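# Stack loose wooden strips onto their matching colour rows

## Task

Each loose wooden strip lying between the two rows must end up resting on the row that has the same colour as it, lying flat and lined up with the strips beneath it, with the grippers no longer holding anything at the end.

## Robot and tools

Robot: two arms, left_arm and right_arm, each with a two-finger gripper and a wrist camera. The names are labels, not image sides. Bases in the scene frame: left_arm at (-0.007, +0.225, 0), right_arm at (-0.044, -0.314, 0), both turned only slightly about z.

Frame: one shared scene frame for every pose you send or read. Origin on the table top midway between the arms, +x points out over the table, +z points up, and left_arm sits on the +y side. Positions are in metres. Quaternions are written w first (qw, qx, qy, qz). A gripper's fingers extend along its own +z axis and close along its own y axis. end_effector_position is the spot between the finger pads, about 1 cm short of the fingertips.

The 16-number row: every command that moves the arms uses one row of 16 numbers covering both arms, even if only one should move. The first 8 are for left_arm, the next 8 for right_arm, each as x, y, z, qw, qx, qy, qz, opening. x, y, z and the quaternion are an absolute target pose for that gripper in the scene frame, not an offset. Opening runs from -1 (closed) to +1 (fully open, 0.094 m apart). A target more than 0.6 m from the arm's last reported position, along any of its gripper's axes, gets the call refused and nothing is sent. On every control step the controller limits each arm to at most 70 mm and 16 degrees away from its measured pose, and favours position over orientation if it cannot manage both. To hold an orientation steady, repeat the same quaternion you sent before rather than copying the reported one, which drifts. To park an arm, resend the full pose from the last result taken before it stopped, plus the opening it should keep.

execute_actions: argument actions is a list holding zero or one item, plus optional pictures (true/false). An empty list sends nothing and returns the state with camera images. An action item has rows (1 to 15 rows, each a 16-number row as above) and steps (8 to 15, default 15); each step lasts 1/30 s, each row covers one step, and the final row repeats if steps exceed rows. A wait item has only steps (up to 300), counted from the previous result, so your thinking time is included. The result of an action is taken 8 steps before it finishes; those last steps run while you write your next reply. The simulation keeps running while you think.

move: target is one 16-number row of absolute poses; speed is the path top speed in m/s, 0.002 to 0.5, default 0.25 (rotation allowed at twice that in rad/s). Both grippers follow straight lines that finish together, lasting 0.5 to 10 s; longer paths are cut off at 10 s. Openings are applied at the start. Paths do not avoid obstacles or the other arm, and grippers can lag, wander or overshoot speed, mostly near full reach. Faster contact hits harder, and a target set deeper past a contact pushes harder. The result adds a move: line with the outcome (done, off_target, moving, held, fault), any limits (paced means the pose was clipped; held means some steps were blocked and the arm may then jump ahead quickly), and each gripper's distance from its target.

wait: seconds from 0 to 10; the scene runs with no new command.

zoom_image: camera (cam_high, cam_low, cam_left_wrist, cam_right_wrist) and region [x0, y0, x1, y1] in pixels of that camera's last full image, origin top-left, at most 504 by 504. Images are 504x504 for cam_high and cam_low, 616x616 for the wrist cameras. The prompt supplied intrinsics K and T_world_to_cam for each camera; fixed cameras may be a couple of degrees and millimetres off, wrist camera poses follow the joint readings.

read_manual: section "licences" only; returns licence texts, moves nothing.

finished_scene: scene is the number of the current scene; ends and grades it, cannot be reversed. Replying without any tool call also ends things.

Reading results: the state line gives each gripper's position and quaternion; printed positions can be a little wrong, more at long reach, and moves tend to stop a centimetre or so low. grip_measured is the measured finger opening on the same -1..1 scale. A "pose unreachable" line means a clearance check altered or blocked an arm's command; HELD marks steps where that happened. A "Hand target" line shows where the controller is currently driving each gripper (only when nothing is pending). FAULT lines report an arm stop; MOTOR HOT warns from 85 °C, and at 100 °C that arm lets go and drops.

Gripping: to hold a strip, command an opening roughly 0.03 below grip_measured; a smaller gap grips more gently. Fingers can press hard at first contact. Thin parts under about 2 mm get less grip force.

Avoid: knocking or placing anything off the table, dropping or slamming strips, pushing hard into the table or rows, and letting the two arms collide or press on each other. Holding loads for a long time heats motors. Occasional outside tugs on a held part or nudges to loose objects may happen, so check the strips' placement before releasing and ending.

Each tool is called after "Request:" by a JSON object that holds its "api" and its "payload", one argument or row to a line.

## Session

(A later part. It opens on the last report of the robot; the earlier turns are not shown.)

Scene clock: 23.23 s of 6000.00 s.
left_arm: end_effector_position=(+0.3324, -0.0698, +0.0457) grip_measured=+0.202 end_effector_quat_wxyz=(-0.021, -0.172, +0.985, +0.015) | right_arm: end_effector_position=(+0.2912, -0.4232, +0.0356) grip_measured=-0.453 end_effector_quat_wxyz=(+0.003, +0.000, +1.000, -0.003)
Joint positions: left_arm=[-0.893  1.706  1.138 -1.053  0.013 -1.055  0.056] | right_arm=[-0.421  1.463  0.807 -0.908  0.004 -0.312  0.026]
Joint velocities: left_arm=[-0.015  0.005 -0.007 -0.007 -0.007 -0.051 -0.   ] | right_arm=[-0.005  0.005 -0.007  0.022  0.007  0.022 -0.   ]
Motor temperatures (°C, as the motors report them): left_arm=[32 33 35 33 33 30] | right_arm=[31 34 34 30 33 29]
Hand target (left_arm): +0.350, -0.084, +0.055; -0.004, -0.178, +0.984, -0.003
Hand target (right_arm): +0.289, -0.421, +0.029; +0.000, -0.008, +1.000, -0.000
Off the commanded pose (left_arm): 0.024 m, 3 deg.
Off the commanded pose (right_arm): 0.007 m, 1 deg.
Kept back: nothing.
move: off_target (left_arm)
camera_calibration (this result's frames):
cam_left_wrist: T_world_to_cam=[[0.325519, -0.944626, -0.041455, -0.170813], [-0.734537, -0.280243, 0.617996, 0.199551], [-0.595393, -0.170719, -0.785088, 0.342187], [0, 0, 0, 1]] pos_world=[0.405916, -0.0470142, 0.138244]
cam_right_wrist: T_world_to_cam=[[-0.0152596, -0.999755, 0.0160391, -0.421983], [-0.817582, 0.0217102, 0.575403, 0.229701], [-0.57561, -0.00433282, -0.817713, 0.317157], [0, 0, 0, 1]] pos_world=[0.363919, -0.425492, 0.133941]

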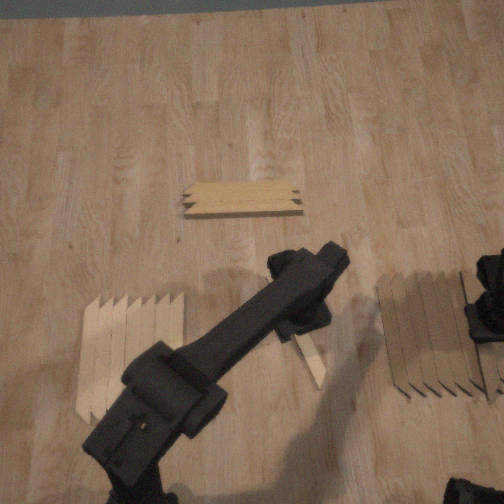

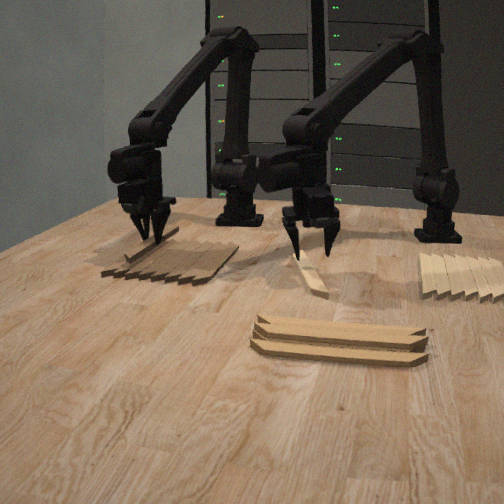

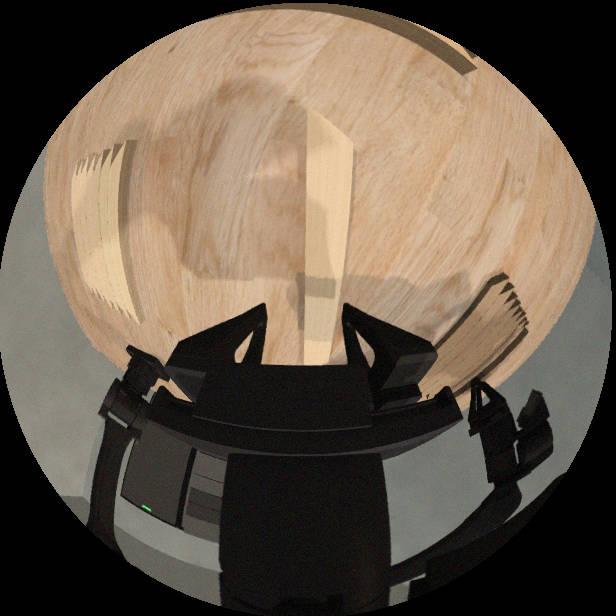

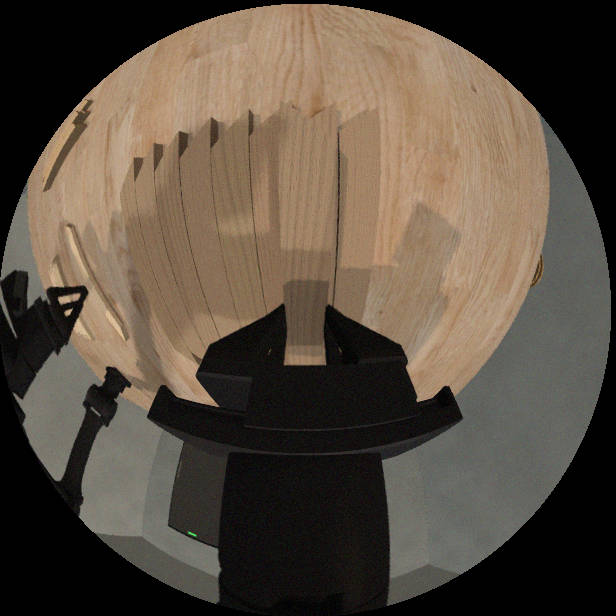

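Request:
{"api": "move", "payload": {
  "target": [0.342,-0.078,0.006,0,-0.172,0.985,0,0.2,0.292,-0.424,0.017,0,-0.004,1,0,-0.5],
  "speed": 0.05
}}

Request:
{"api": "move", "payload": {
  "target": [0.342,-0.078,0.006,0,-0.172,0.985,0,-0.5,0.292,-0.424,0.017,0,-0.004,1,0,0]
}}

Request:
{"api": "move", "payload": {
  "target": [0.342,-0.075,0.075,0,-0.172,0.985,0,-0.5,0.292,-0.424,0.09,0,-0.004,1,0,0],
  "speed": 0.2
}}

Scene clock: 24.73 s of 6000.00 s.
left_arm: end_effector_position=(+0.3447, -0.0781, +0.0164) grip_measured=+0.202 end_effector_quat_wxyz=(+0.001, -0.173, +0.985, -0.003) | right_arm: end_effector_position=(+0.2942, -0.4241, +0.0238) grip_measured=-0.453 end_effector_quat_wxyz=(+0.003, +0.000, +1.000, -0.003)
Joint positions: left_arm=[-0.893  1.752  1.111 -0.923  0.003 -1.058  0.056] | right_arm=[-0.421  1.493  0.801 -0.871  0.004 -0.312  0.026]
Joint velocities: left_arm=[-0.015 -0.005 -0.012 -0.012 -0.022  0.051 -0.   ] | right_arm=[ 0.015 -0.005 -0.007  0.022  0.139 -0.037 -0.001]
Motor temperatures (°C, as the motors report them): left_arm=[32 33 35 33 33 30] | right_arm=[31 34 34 30 33 29]
Hand target (left_arm): +0.342, -0.078, +0.006; +0.000, -0.172, +0.985, +0.000
Hand target (right_arm): +0.292, -0.424, +0.017; +0.000, -0.004, +1.000, -0.000
Off the commanded pose (left_arm): 0.011 m, 0 deg.
Off the commanded pose (right_arm): 0.007 m, 1 deg.
Kept back: nothing.
move: off_target (left_arm)
camera_calibration (this result's frames):
cam_left_wrist: T_world_to_cam=[[0.328804, -0.944396, 0.00212912, -0.185712], [-0.763323, -0.264432, 0.589418, 0.235962], [-0.55608, -0.195428, -0.807826, 0.309887], [0, 0, 0, 1]] pos_world=[0.4135, -0.0524291, 0.11165]
cam_right_wrist: T_world_to_cam=[[-0.0152655, -0.999753, 0.0161508, -0.422718], [-0.817791, 0.0217777, 0.575103, 0.239069], [-0.575313, -0.00442873, -0.817921, 0.309102], [0, 0, 0, 1]] pos_world=[0.366886, -0.426451, 0.122159]

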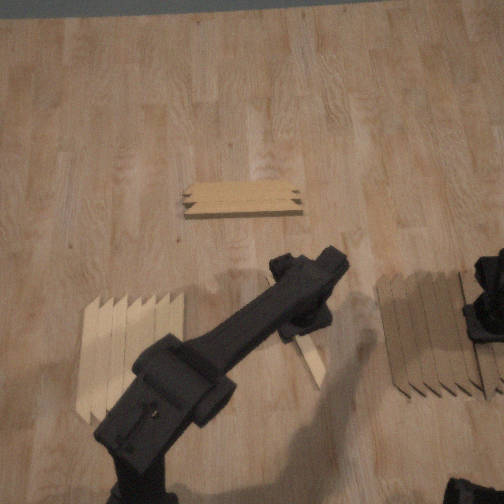

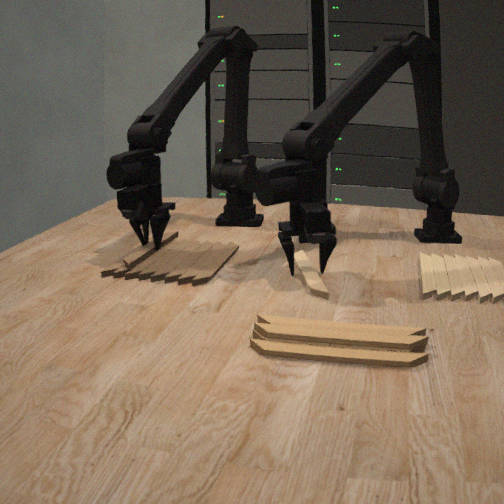

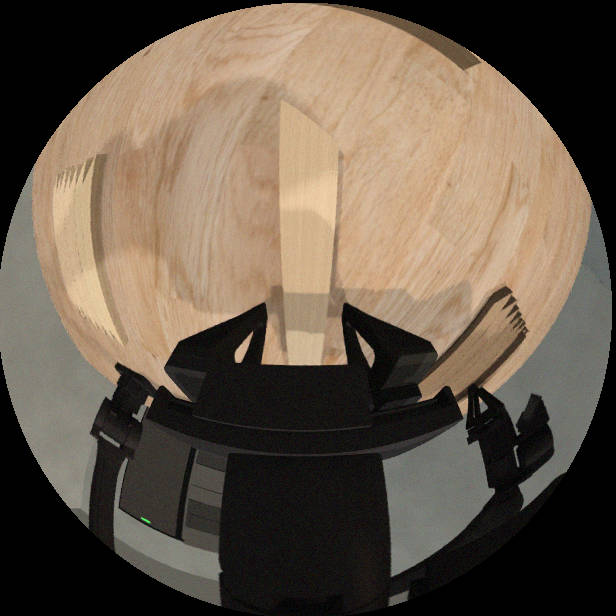

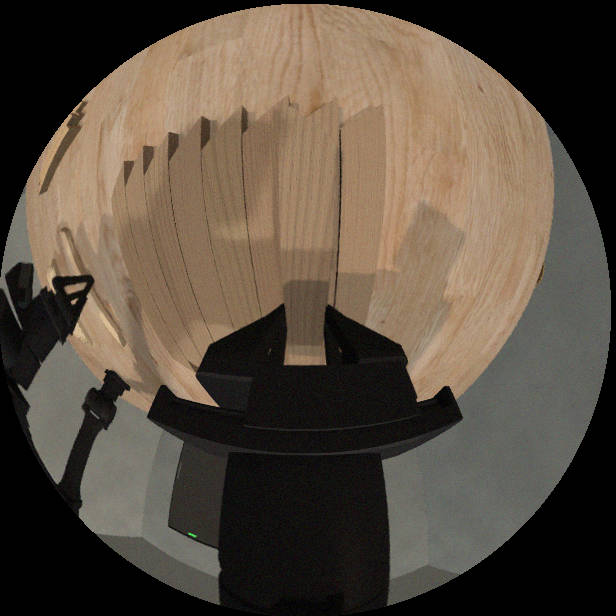

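Scene clock: 25.43 s of 6000.00 s.
left_arm: end_effector_position=(+0.3447, -0.0781, +0.0164) grip_measured=-0.446 end_effector_quat_wxyz=(+0.001, -0.173, +0.985, -0.003) | right_arm: end_effector_position=(+0.2942, -0.4241, +0.0238) grip_measured=-0.003 end_effector_quat_wxyz=(+0.003, +0.000, +1.000, -0.003)
Joint positions: left_arm=[-0.893  1.752  1.111 -0.923  0.003 -1.058  0.026] | right_arm=[-0.421  1.493  0.801 -0.871  0.004 -0.312  0.047]
Joint velocities: left_arm=[ 0.005  0.005  0.012 -0.007 -0.022 -0.037 -0.   ] | right_arm=[-0.005 -0.005  0.002  0.007 -0.007  0.007  0.   ]
Motor temperatures (°C, as the motors report them): left_arm=[32 33 35 33 33 30] | right_arm=[31 34 34 30 33 29]
Hand target (left_arm): +0.342, -0.078, +0.006; -0.000, -0.172, +0.985, +0.000
Hand target (right_arm): +0.292, -0.424, +0.017; -0.000, -0.004, +1.000, +0.000
Off the commanded pose (left_arm): 0.011 m, 0 deg.
Off the commanded pose (right_arm): 0.007 m, 1 deg.
Kept back: nothing.
move: off_target (left_arm)
camera_calibration (this result's frames):
cam_left_wrist: T_world_to_cam=[[0.328805, -0.944396, 0.00193749, -0.185676], [-0.763469, -0.264605, 0.589151, 0.236049], [-0.555879, -0.195195, -0.80802, 0.309873], [0, 0, 0, 1]] pos_world=[0.413519, -0.0524068, 0.111675]
cam_right_wrist: T_world_to_cam=[[-0.0152645, -0.999759, 0.0157861, -0.422649], [-0.817858, 0.0215666, 0.575015, 0.239017], [-0.575217, -0.00413348, -0.81799, 0.309212], [0, 0, 0, 1]] pos_world=[0.366895, -0.426424, 0.122166]

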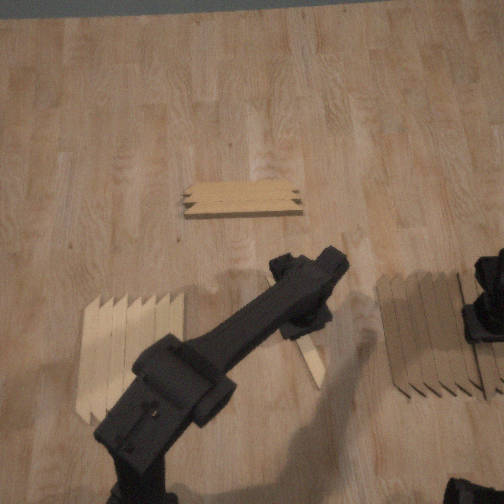

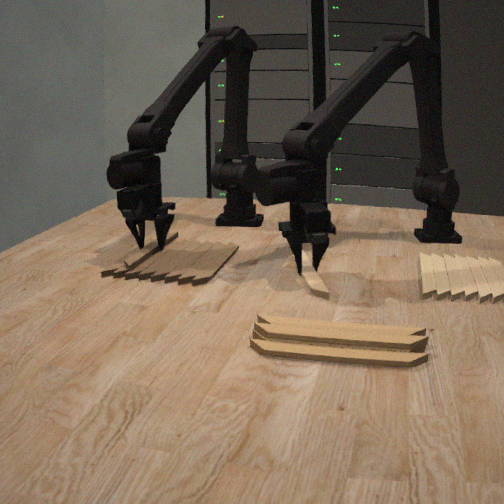

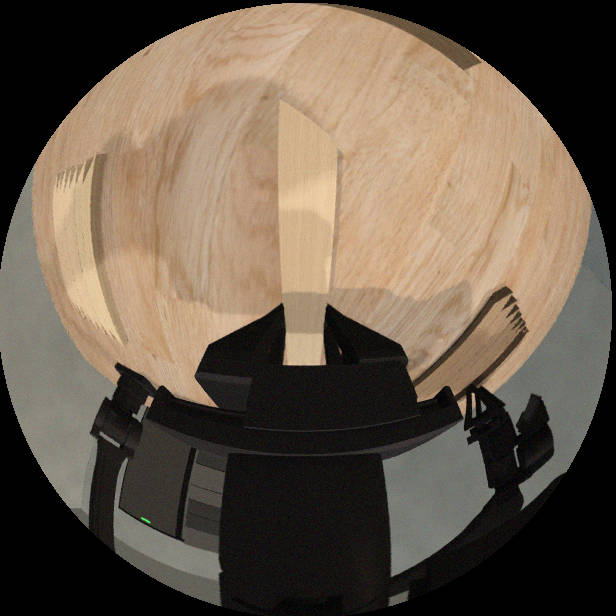

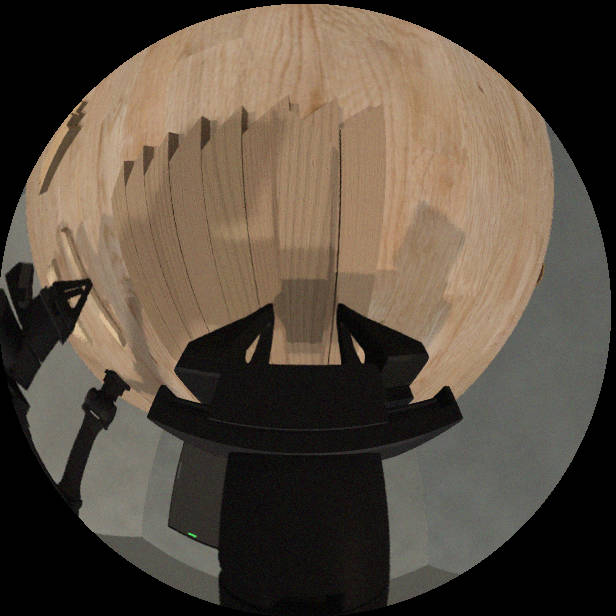

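Scene clock: 26.27 s of 6000.00 s.
left_arm: end_effector_position=(+0.3282, -0.0640, +0.0610) grip_measured=-0.446 end_effector_quat_wxyz=(-0.009, -0.173, +0.985, +0.009) | right_arm: end_effector_position=(+0.2792, -0.4192, +0.0780) grip_measured=-0.003 end_effector_quat_wxyz=(-0.012, +0.000, +1.000, +0.002)
Joint positions: left_arm=[-0.893  1.654  1.117 -1.059  0.003 -1.058  0.026] | right_arm=[-0.421  1.377  0.852 -1.069  0.004 -0.312  0.047]
Joint velocities: left_arm=[-0.015  0.005 -0.002 -0.012  0.007  0.007  0.   ] | right_arm=[-0.005 -0.024 -0.027 -0.017 -0.081 -0.007 -0.   ]
Motor temperatures (°C, as the motors report them): left_arm=[32 33 35 33 33 30] | right_arm=[31 34 34 30 33 29]
Hand target (left_arm): +0.341, -0.074, +0.076; +0.000, -0.172, +0.985, -0.000
Hand target (right_arm): +0.293, -0.424, +0.090; +0.000, -0.004, +1.000, -0.000
Off the commanded pose (left_arm): 0.023 m, 1 deg.
Off the commanded pose (right_arm): 0.018 m, 1 deg.
Kept back: nothing.
move: off_target (left_arm, right_arm)
camera_calibration (this result's frames):
cam_left_wrist: T_world_to_cam=[[0.328516, -0.944147, -0.0257661, -0.165209], [-0.74899, -0.277036, 0.601885, 0.1946], [-0.575406, -0.17843, -0.798167, 0.346433], [0, 0, 0, 1]] pos_world=[0.399367, -0.0402558, 0.155127]
cam_right_wrist: T_world_to_cam=[[-0.0149359, -0.999865, 0.00684324, -0.418327], [-0.800815, 0.0160601, 0.598697, 0.186537], [-0.598726, 0.00346188, -0.800947, 0.353391], [0, 0, 0, 1]] pos_world=[0.354718, -0.42249, 0.174231]

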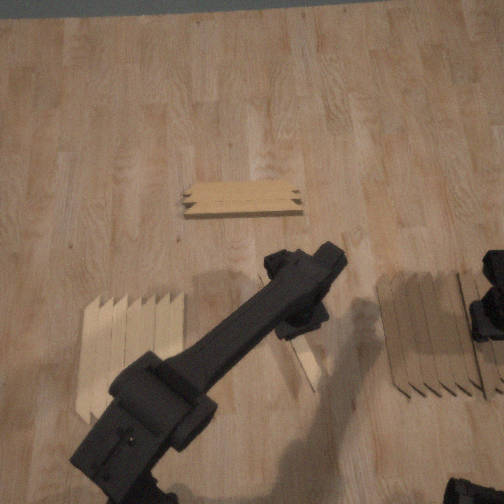

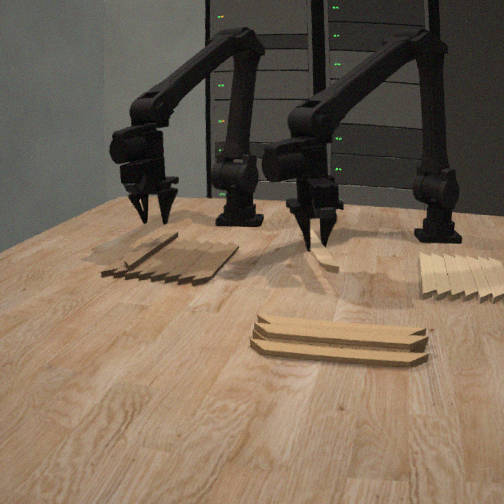

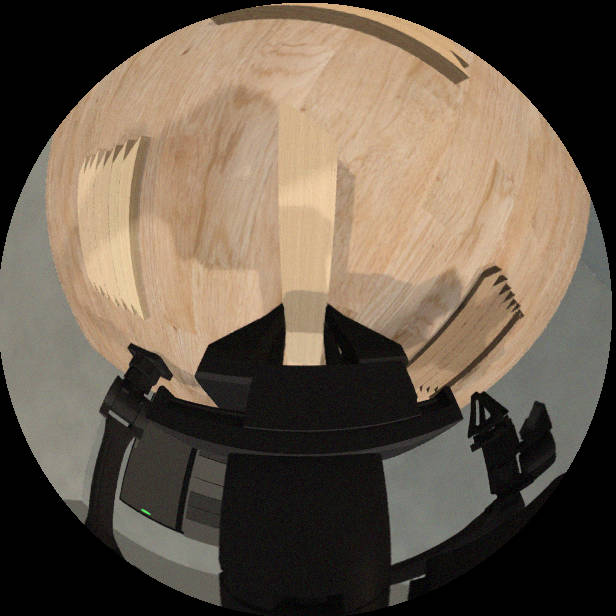

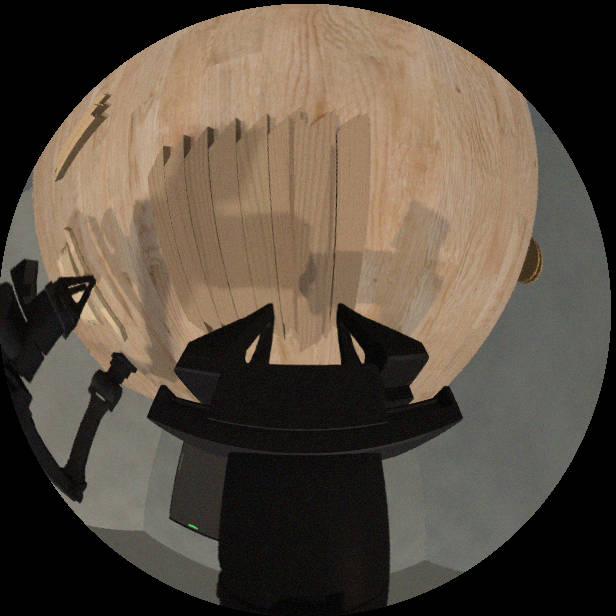

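Request:
{"api": "move", "payload": {
  "target": [0.292,0.233,0.065,0,0.015,1,0,-0.5,0.292,-0.424,0.09,0,-0.004,1,0,0],
  "speed": 0.3
}}

Request:
{"api": "move", "payload": {
  "target": [0.292,0.233,0.034,0,0.015,1,0,-0.5,0.292,-0.424,0.09,0,-0.004,1,0,0],
  "speed": 0.06
}}

Request:
{"api": "zoom_image", "payload": {
  "camera": "cam_left_wrist",
  "region": [200,70,430,330]
}}

Scene clock: 28.37 s of 6000.00 s.
left_arm: end_effector_position=(+0.2894, +0.2409, +0.0677) grip_measured=-0.446 end_effector_quat_wxyz=(-0.002, +0.007, +1.000, +0.010) | right_arm: end_effector_position=(+0.2791, -0.4192, +0.0780) grip_measured=-0.003 end_effector_quat_wxyz=(-0.012, +0.000, +1.000, +0.002)
Joint positions: left_arm=[-0.141  1.261  0.715 -1.027 -0.021  0.057  0.026] | right_arm=[-0.421  1.377  0.852 -1.069  0.004 -0.312  0.047]
Joint velocities: left_arm=[-0.005 -0.015  0.002  0.017 -0.007  0.081  0.001] | right_arm=[-0.005 -0.015  0.007 -0.007  0.022  0.007 -0.002]
Motor temperatures (°C, as the motors report them): left_arm=[32 33 35 33 33 30] | right_arm=[31 34 35 30 33 29]
Hand target (left_arm): +0.290, +0.239, +0.066; +0.006, +0.015, +1.000, +0.009
Hand target (right_arm): +0.292, -0.424, +0.090; +0.000, -0.004, +1.000, -0.000
Off the commanded pose (left_arm): 0.009 m, 1 deg.
Off the commanded pose (right_arm): 0.018 m, 1 deg.
Kept back: nothing.
move: off_target (right_arm)
camera_calibration (this result's frames):
cam_left_wrist: T_world_to_cam=[[-0.0274205, -0.999302, -0.0253724, 0.25181], [-0.805647, 0.0070667, 0.592354, 0.194476], [-0.591761, 0.0366838, -0.805278, 0.337213], [0, 0, 0, 1]] pos_world=[0.363133, 0.237889, 0.16274]
cam_right_wrist: T_world_to_cam=[[-0.0149334, -0.999866, 0.0067314, -0.418292], [-0.800597, 0.0159898, 0.598989, 0.186351], [-0.599016, 0.00355581, -0.800729, 0.353443], [0, 0, 0, 1]] pos_world=[0.354663, -0.422472, 0.174205]

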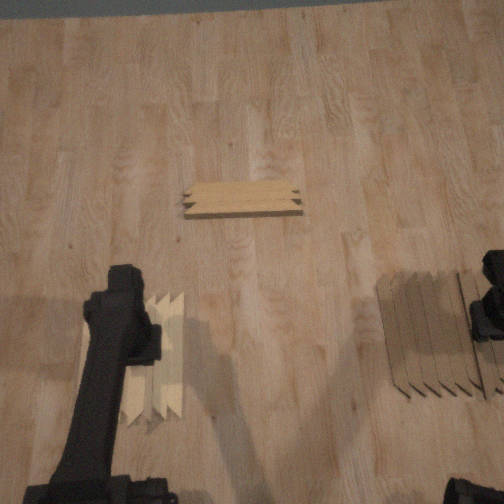

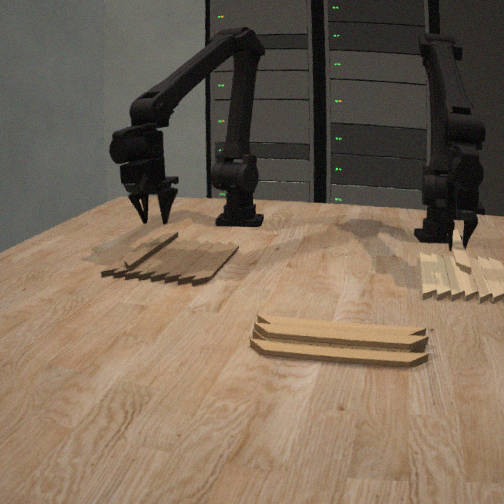

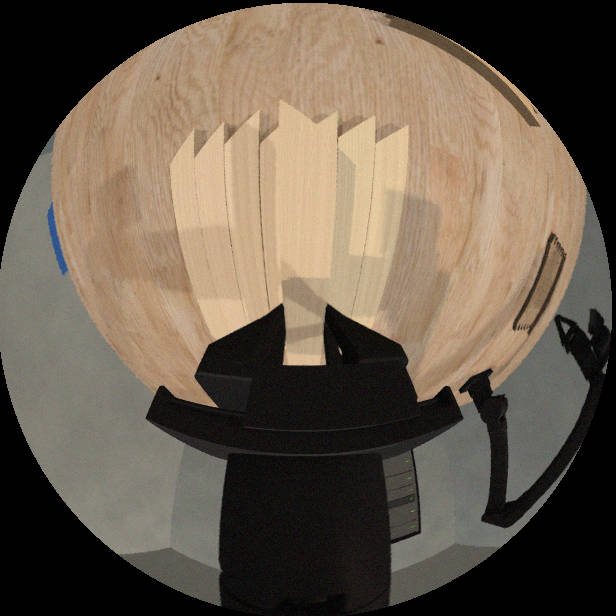

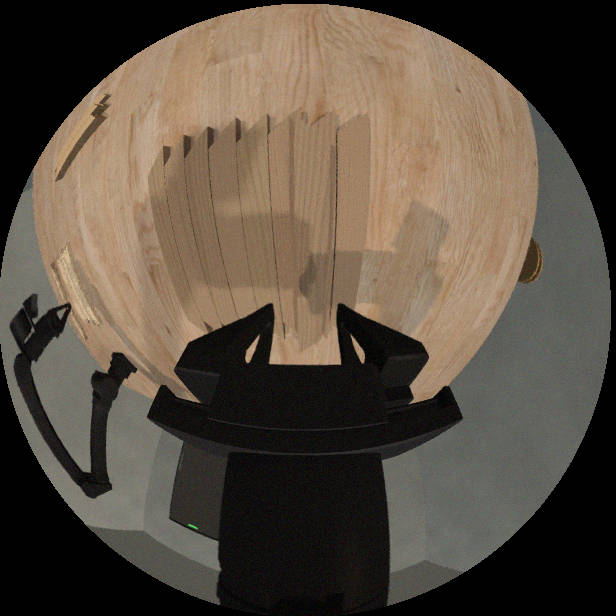

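Scene clock: 29.27 s of 6000.00 s.
left_arm: end_effector_position=(+0.2923, +0.2366, +0.0383) grip_measured=-0.446 end_effector_quat_wxyz=(-0.002, +0.010, +1.000, +0.002) | right_arm: end_effector_position=(+0.2791, -0.4192, +0.0780) grip_measured=-0.003 end_effector_quat_wxyz=(-0.012, +0.000, +1.000, +0.002)
Joint positions: left_arm=[-0.146  1.325  0.678 -0.927 -0.004  0.057  0.026] | right_arm=[-0.421  1.377  0.852 -1.069  0.004 -0.312  0.047]
Joint velocities: left_arm=[-0.005  0.015 -0.017 -0.012 -0.037 -0.007 -0.001] | right_arm=[-0.005  0.005  0.002  0.002  0.081  0.066 -0.   ]
Motor temperatures (°C, as the motors report them): left_arm=[32 33 35 33 33 30] | right_arm=[31 34 35 30 33 29]
Hand target (left_arm): +0.292, +0.233, +0.034; -0.000, +0.015, +1.000, -0.000
Hand target (right_arm): +0.292, -0.424, +0.090; +0.000, -0.004, +1.000, -0.000
Off the commanded pose (left_arm): 0.006 m, 1 deg.
Off the commanded pose (right_arm): 0.018 m, 1 deg.
Kept back: nothing.
move: off_target (right_arm)
camera_calibration (this result's frames):
cam_left_wrist: T_world_to_cam=[[-0.0323332, -0.999444, -0.00819728, 0.247643], [-0.805532, 0.021203, 0.592173, 0.210898], [-0.59167, 0.02575, -0.805769, 0.318024], [0, 0, 0, 1]] pos_world=[0.366057, 0.234844, 0.133396]
cam_right_wrist: T_world_to_cam=[[-0.0149334, -0.999866, 0.0067314, -0.418292], [-0.800597, 0.0159898, 0.598989, 0.186351], [-0.599016, 0.00355581, -0.800729, 0.353443], [0, 0, 0, 1]] pos_world=[0.354663, -0.422472, 0.174205]

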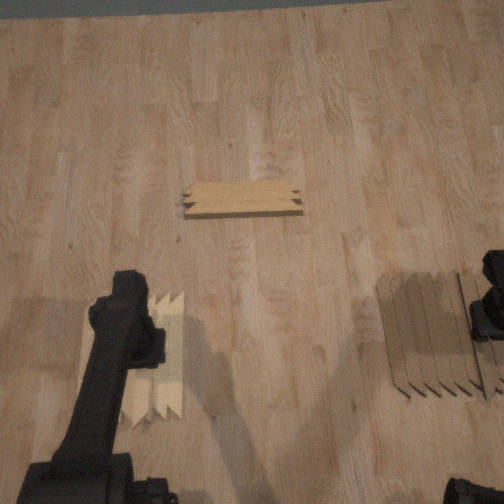

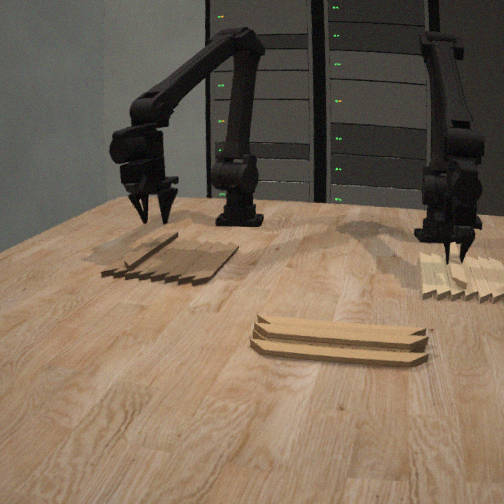

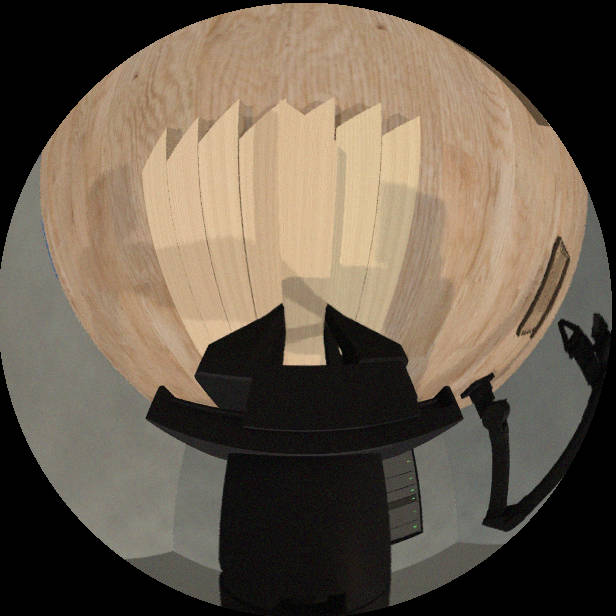

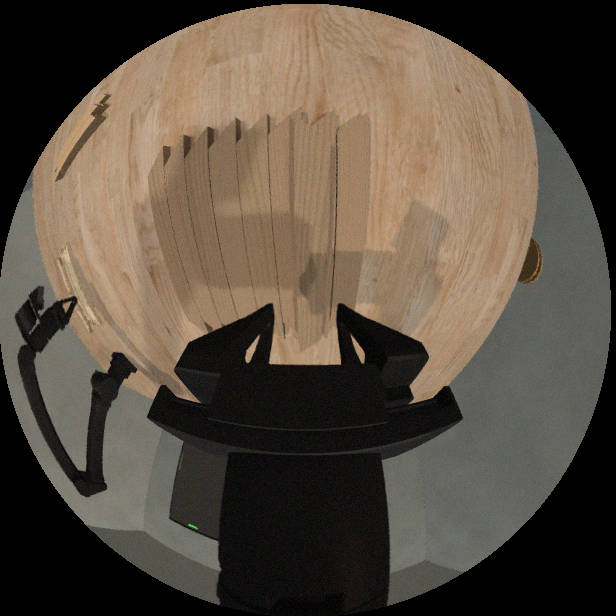

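Region (200, 70, 430, 330) of cam_left_wrist's 616x616 image, scaled by 1.938, with more detail than that image has; it fills the left 446 columns of this view, and the rest is white.

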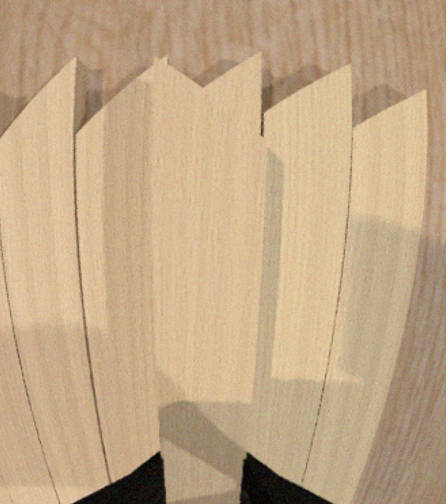

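Needs about 1 cm forward.

Request:
{"api": "move", "payload": {
  "target": [0.303,0.236,0.024,0,0.012,1,0,-0.5,0.292,-0.424,0.09,0,-0.004,1,0,0],
  "speed": 0.04
}}

Request:
{"api": "move", "payload": {
  "target": [0.303,0.236,0.024,0,0.012,1,0,0,0.292,-0.424,0.09,0,-0.004,1,0,0]
}}

Request:
{"api": "move", "payload": {
  "target": [0.303,0.236,0.11,0,0.012,1,0,0,0.292,-0.424,0.09,0,-0.004,1,0,0]
}}

Scene clock: 30.30 s of 6000.00 s.
left_arm: end_effector_position=(+0.2955, +0.2367, +0.0275) grip_measured=-0.446 end_effector_quat_wxyz=(-0.007, +0.010, +1.000, +0.001) | right_arm: end_effector_position=(+0.2791, -0.4192, +0.0780) grip_measured=-0.003 end_effector_quat_wxyz=(-0.012, +0.000, +1.000, +0.002)
Joint positions: left_arm=[-0.146  1.363  0.678 -0.899 -0.004  0.057  0.026] | right_arm=[-0.421  1.377  0.852 -1.069  0.004 -0.312  0.047]
Joint velocities: left_arm=[ 0.005 -0.005  0.012  0.007  0.007 -0.051 -0.001] | right_arm=[ 0.005  0.005 -0.017 -0.002 -0.066  0.007  0.   ]
Motor temperatures (°C, as the motors report them): left_arm=[32 33 35 33 33 30] | right_arm=[31 34 35 30 33 29]
Hand target (left_arm): +0.303, +0.236, +0.024; -0.000, +0.012, +1.000, +0.000
Hand target (right_arm): +0.292, -0.424, +0.090; +0.000, -0.004, +1.000, -0.000
Off the commanded pose (left_arm): 0.008 m, 1 deg.
Off the commanded pose (right_arm): 0.018 m, 1 deg.
Kept back: nothing.
move: off_target (right_arm)
camera_calibration (this result's frames):
cam_left_wrist: T_world_to_cam=[[-0.0324139, -0.999447, -0.00747836, 0.247781], [-0.799394, 0.0214331, 0.600424, 0.217769], [-0.599932, 0.0254402, -0.799647, 0.313527], [0, 0, 0, 1]] pos_world=[0.37021, 0.235, 0.12181]
cam_right_wrist: T_world_to_cam=[[-0.0149334, -0.999866, 0.0067314, -0.418292], [-0.800597, 0.0159898, 0.598989, 0.186351], [-0.599016, 0.00355581, -0.800729, 0.353443], [0, 0, 0, 1]] pos_world=[0.354663, -0.422472, 0.174205]

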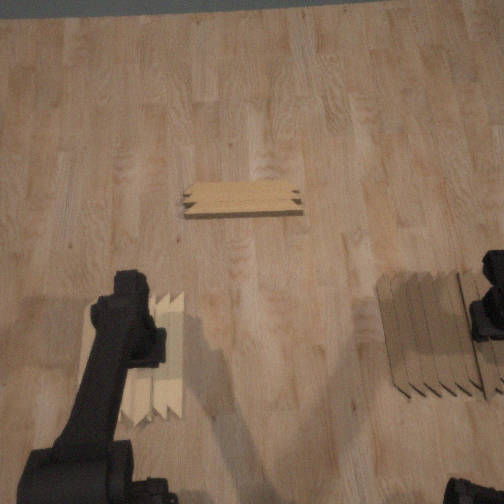

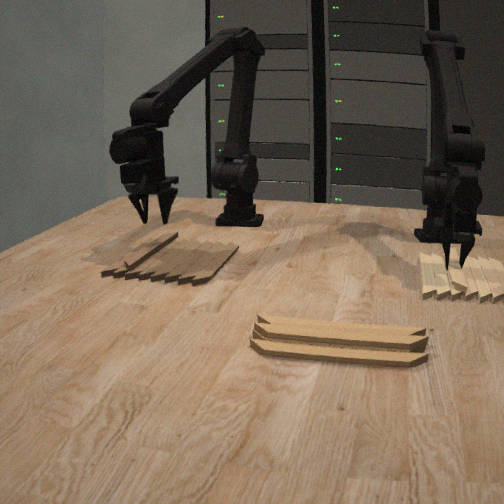

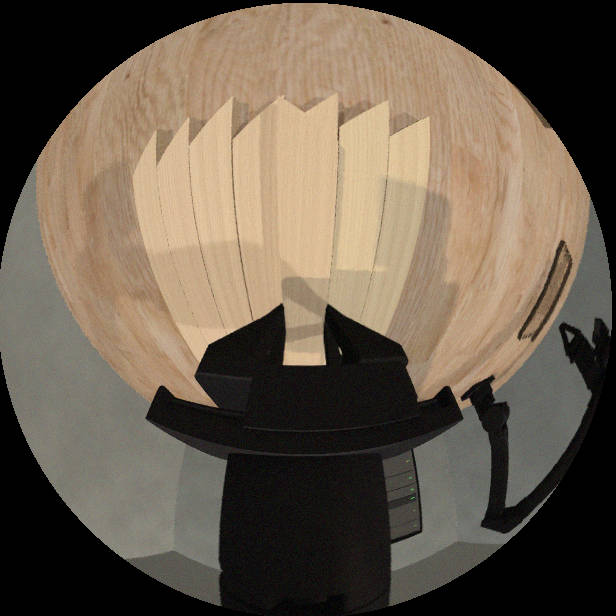

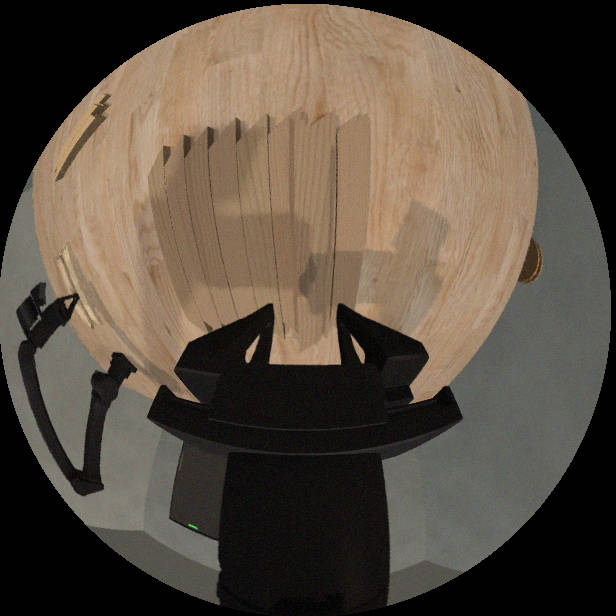

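Scene clock: 31.00 s of 6000.00 s.
left_arm: end_effector_position=(+0.2959, +0.2366, +0.0270) grip_measured=-0.002 end_effector_quat_wxyz=(-0.006, +0.010, +1.000, +0.001) | right_arm: end_effector_position=(+0.2791, -0.4192, +0.0780) grip_measured=-0.003 end_effector_quat_wxyz=(-0.012, +0.000, +1.000, +0.002)
Joint positions: left_arm=[-0.146  1.365  0.678 -0.896 -0.003  0.057  0.047] | right_arm=[-0.421  1.377  0.852 -1.069  0.004 -0.312  0.047]
Joint velocities: left_arm=[ 0.005 -0.005 -0.017 -0.002  0.007 -0.007  0.001] | right_arm=[ 0.005 -0.015 -0.022 -0.002  0.007  0.037  0.   ]
Motor temperatures (°C, as the motors report them): left_arm=[32 33 35 33 33 30] | right_arm=[31 33 35 30 33 29]
Hand target (left_arm): +0.303, +0.236, +0.024; +0.000, +0.012, +1.000, +0.000
Hand target (right_arm): +0.292, -0.424, +0.090; +0.000, -0.004, +1.000, -0.000
Off the commanded pose (left_arm): 0.008 m, 1 deg.
Off the commanded pose (right_arm): 0.018 m, 1 deg.
Kept back: nothing.
move: off_target (right_arm)
camera_calibration (this result's frames):
cam_left_wrist: T_world_to_cam=[[-0.0324033, -0.999449, -0.00715114, 0.247732], [-0.79986, 0.0216408, 0.599796, 0.218572], [-0.599311, 0.0251552, -0.800121, 0.313266], [0, 0, 0, 1]] pos_world=[0.370598, 0.234985, 0.121323]
cam_right_wrist: T_world_to_cam=[[-0.0149334, -0.999866, 0.0067314, -0.418292], [-0.800597, 0.0159898, 0.598989, 0.186351], [-0.599016, 0.00355581, -0.800729, 0.353443], [0, 0, 0, 1]] pos_world=[0.354663, -0.422472, 0.174205]

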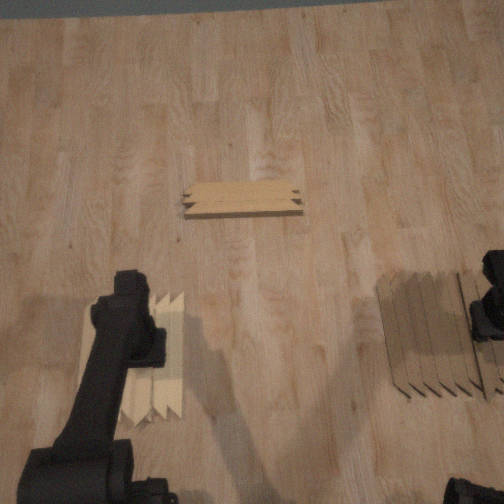

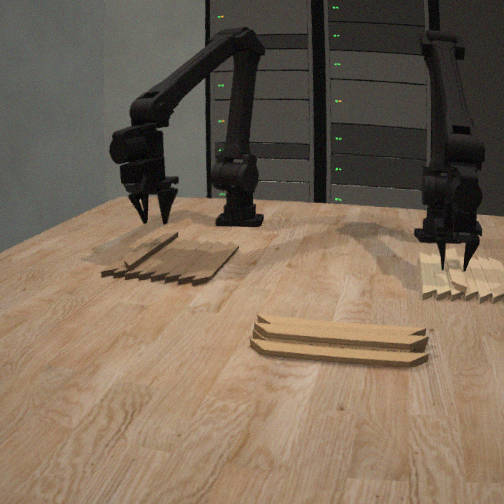

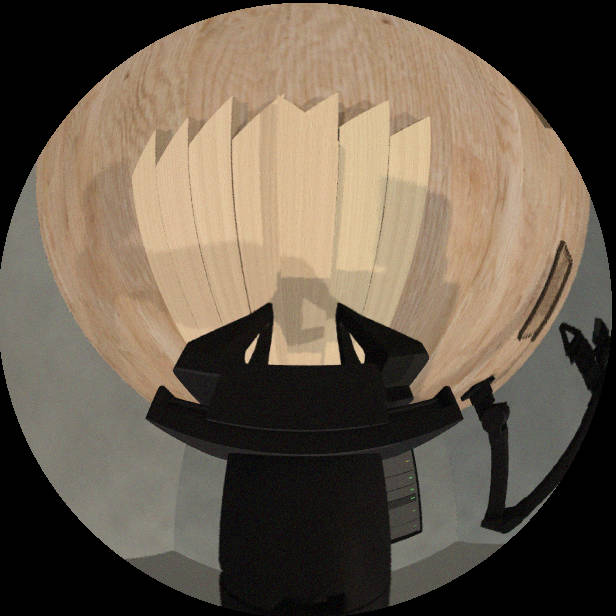

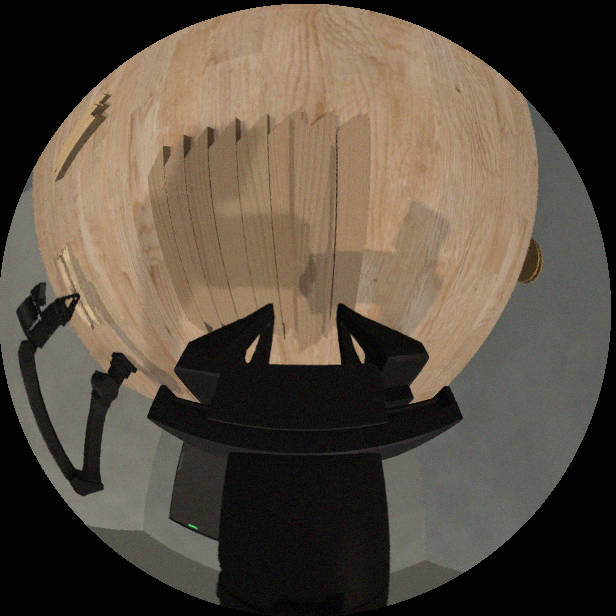

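Scene clock: 31.83 s of 6000.00 s.
left_arm: end_effector_position=(+0.2912, +0.2365, +0.1000) grip_measured=-0.002 end_effector_quat_wxyz=(-0.006, +0.010, +1.000, +0.001) | right_arm: end_effector_position=(+0.2791, -0.4192, +0.0780) grip_measured=-0.003 end_effector_quat_wxyz=(-0.012, +0.000, +1.000, +0.002)
Joint positions: left_arm=[-0.146  1.222  0.779 -1.139 -0.003  0.057  0.047] | right_arm=[-0.421  1.377  0.852 -1.069  0.004 -0.312  0.047]
Joint velocities: left_arm=[-0.015 -0.015 -0.002 -0.007 -0.022 -0.022 -0.001] | right_arm=[-0.005  0.005 -0.007 -0.002  0.007  0.022  0.   ]
Motor temperatures (°C, as the motors report them): left_arm=[32 33 35 33 33 30] | right_arm=[31 33 35 30 33 29]
Hand target (left_arm): +0.302, +0.236, +0.111; +0.000, +0.012, +1.000, +0.000
Hand target (right_arm): +0.292, -0.424, +0.090; +0.000, -0.004, +1.000, -0.000
Off the commanded pose (left_arm): 0.015 m, 1 deg.
Off the commanded pose (right_arm): 0.018 m, 1 deg.
Kept back: nothing.
move: off_target (left_arm, right_arm)
camera_calibration (this result's frames):
cam_left_wrist: T_world_to_cam=[[-0.032395, -0.999449, -0.00723104, 0.247932], [-0.800546, 0.0216151, 0.598882, 0.171359], [-0.598395, 0.0251896, -0.800805, 0.368642], [0, 0, 0, 1]] pos_world=[0.365806, 0.234805, 0.19438]
cam_right_wrist: T_world_to_cam=[[-0.0149334, -0.999866, 0.0067314, -0.418292], [-0.800597, 0.0159898, 0.598989, 0.186351], [-0.599016, 0.00355581, -0.800729, 0.353443], [0, 0, 0, 1]] pos_world=[0.354663, -0.422472, 0.174205]

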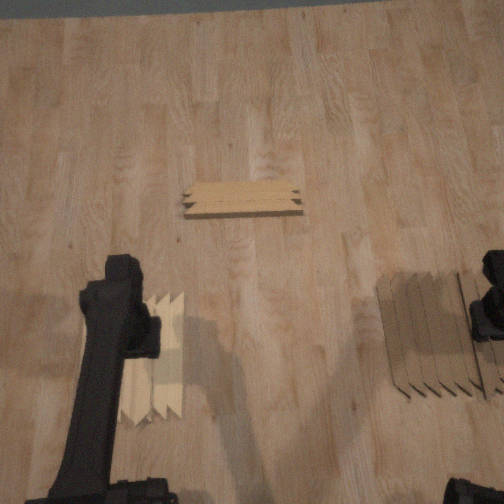

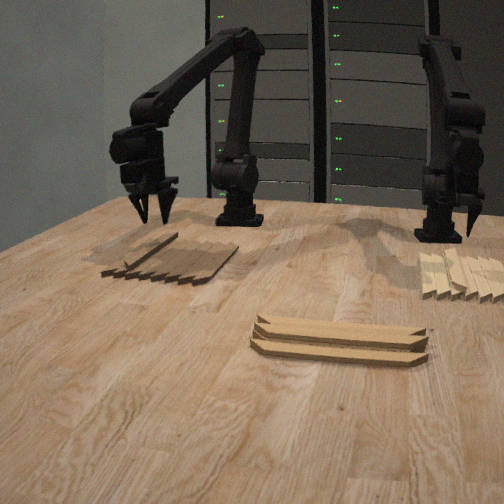

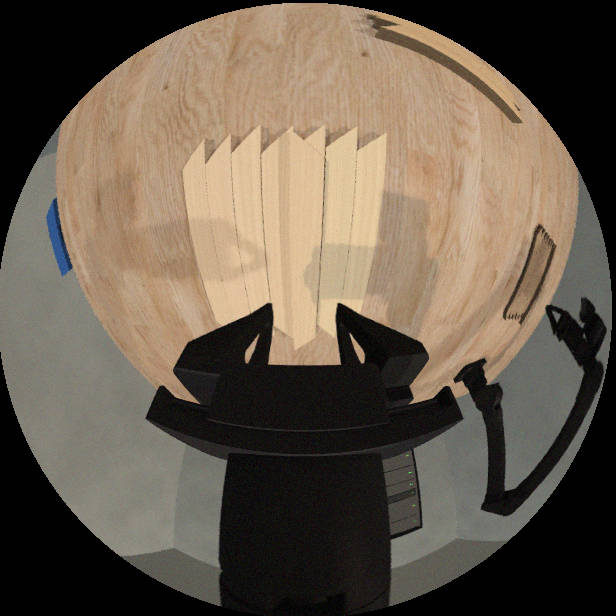

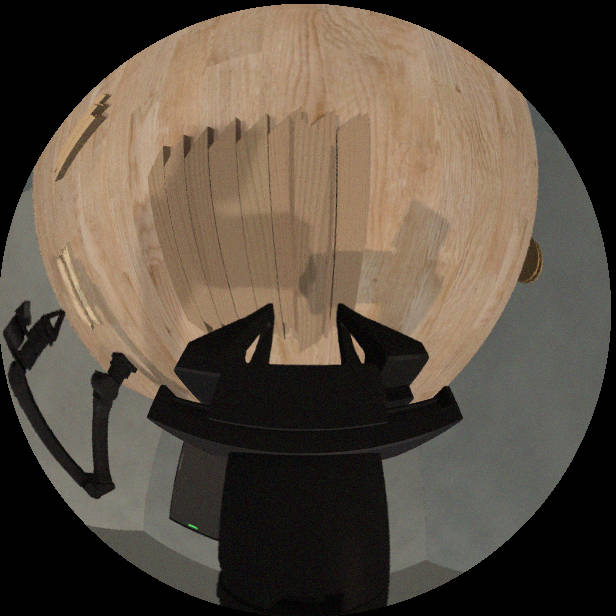

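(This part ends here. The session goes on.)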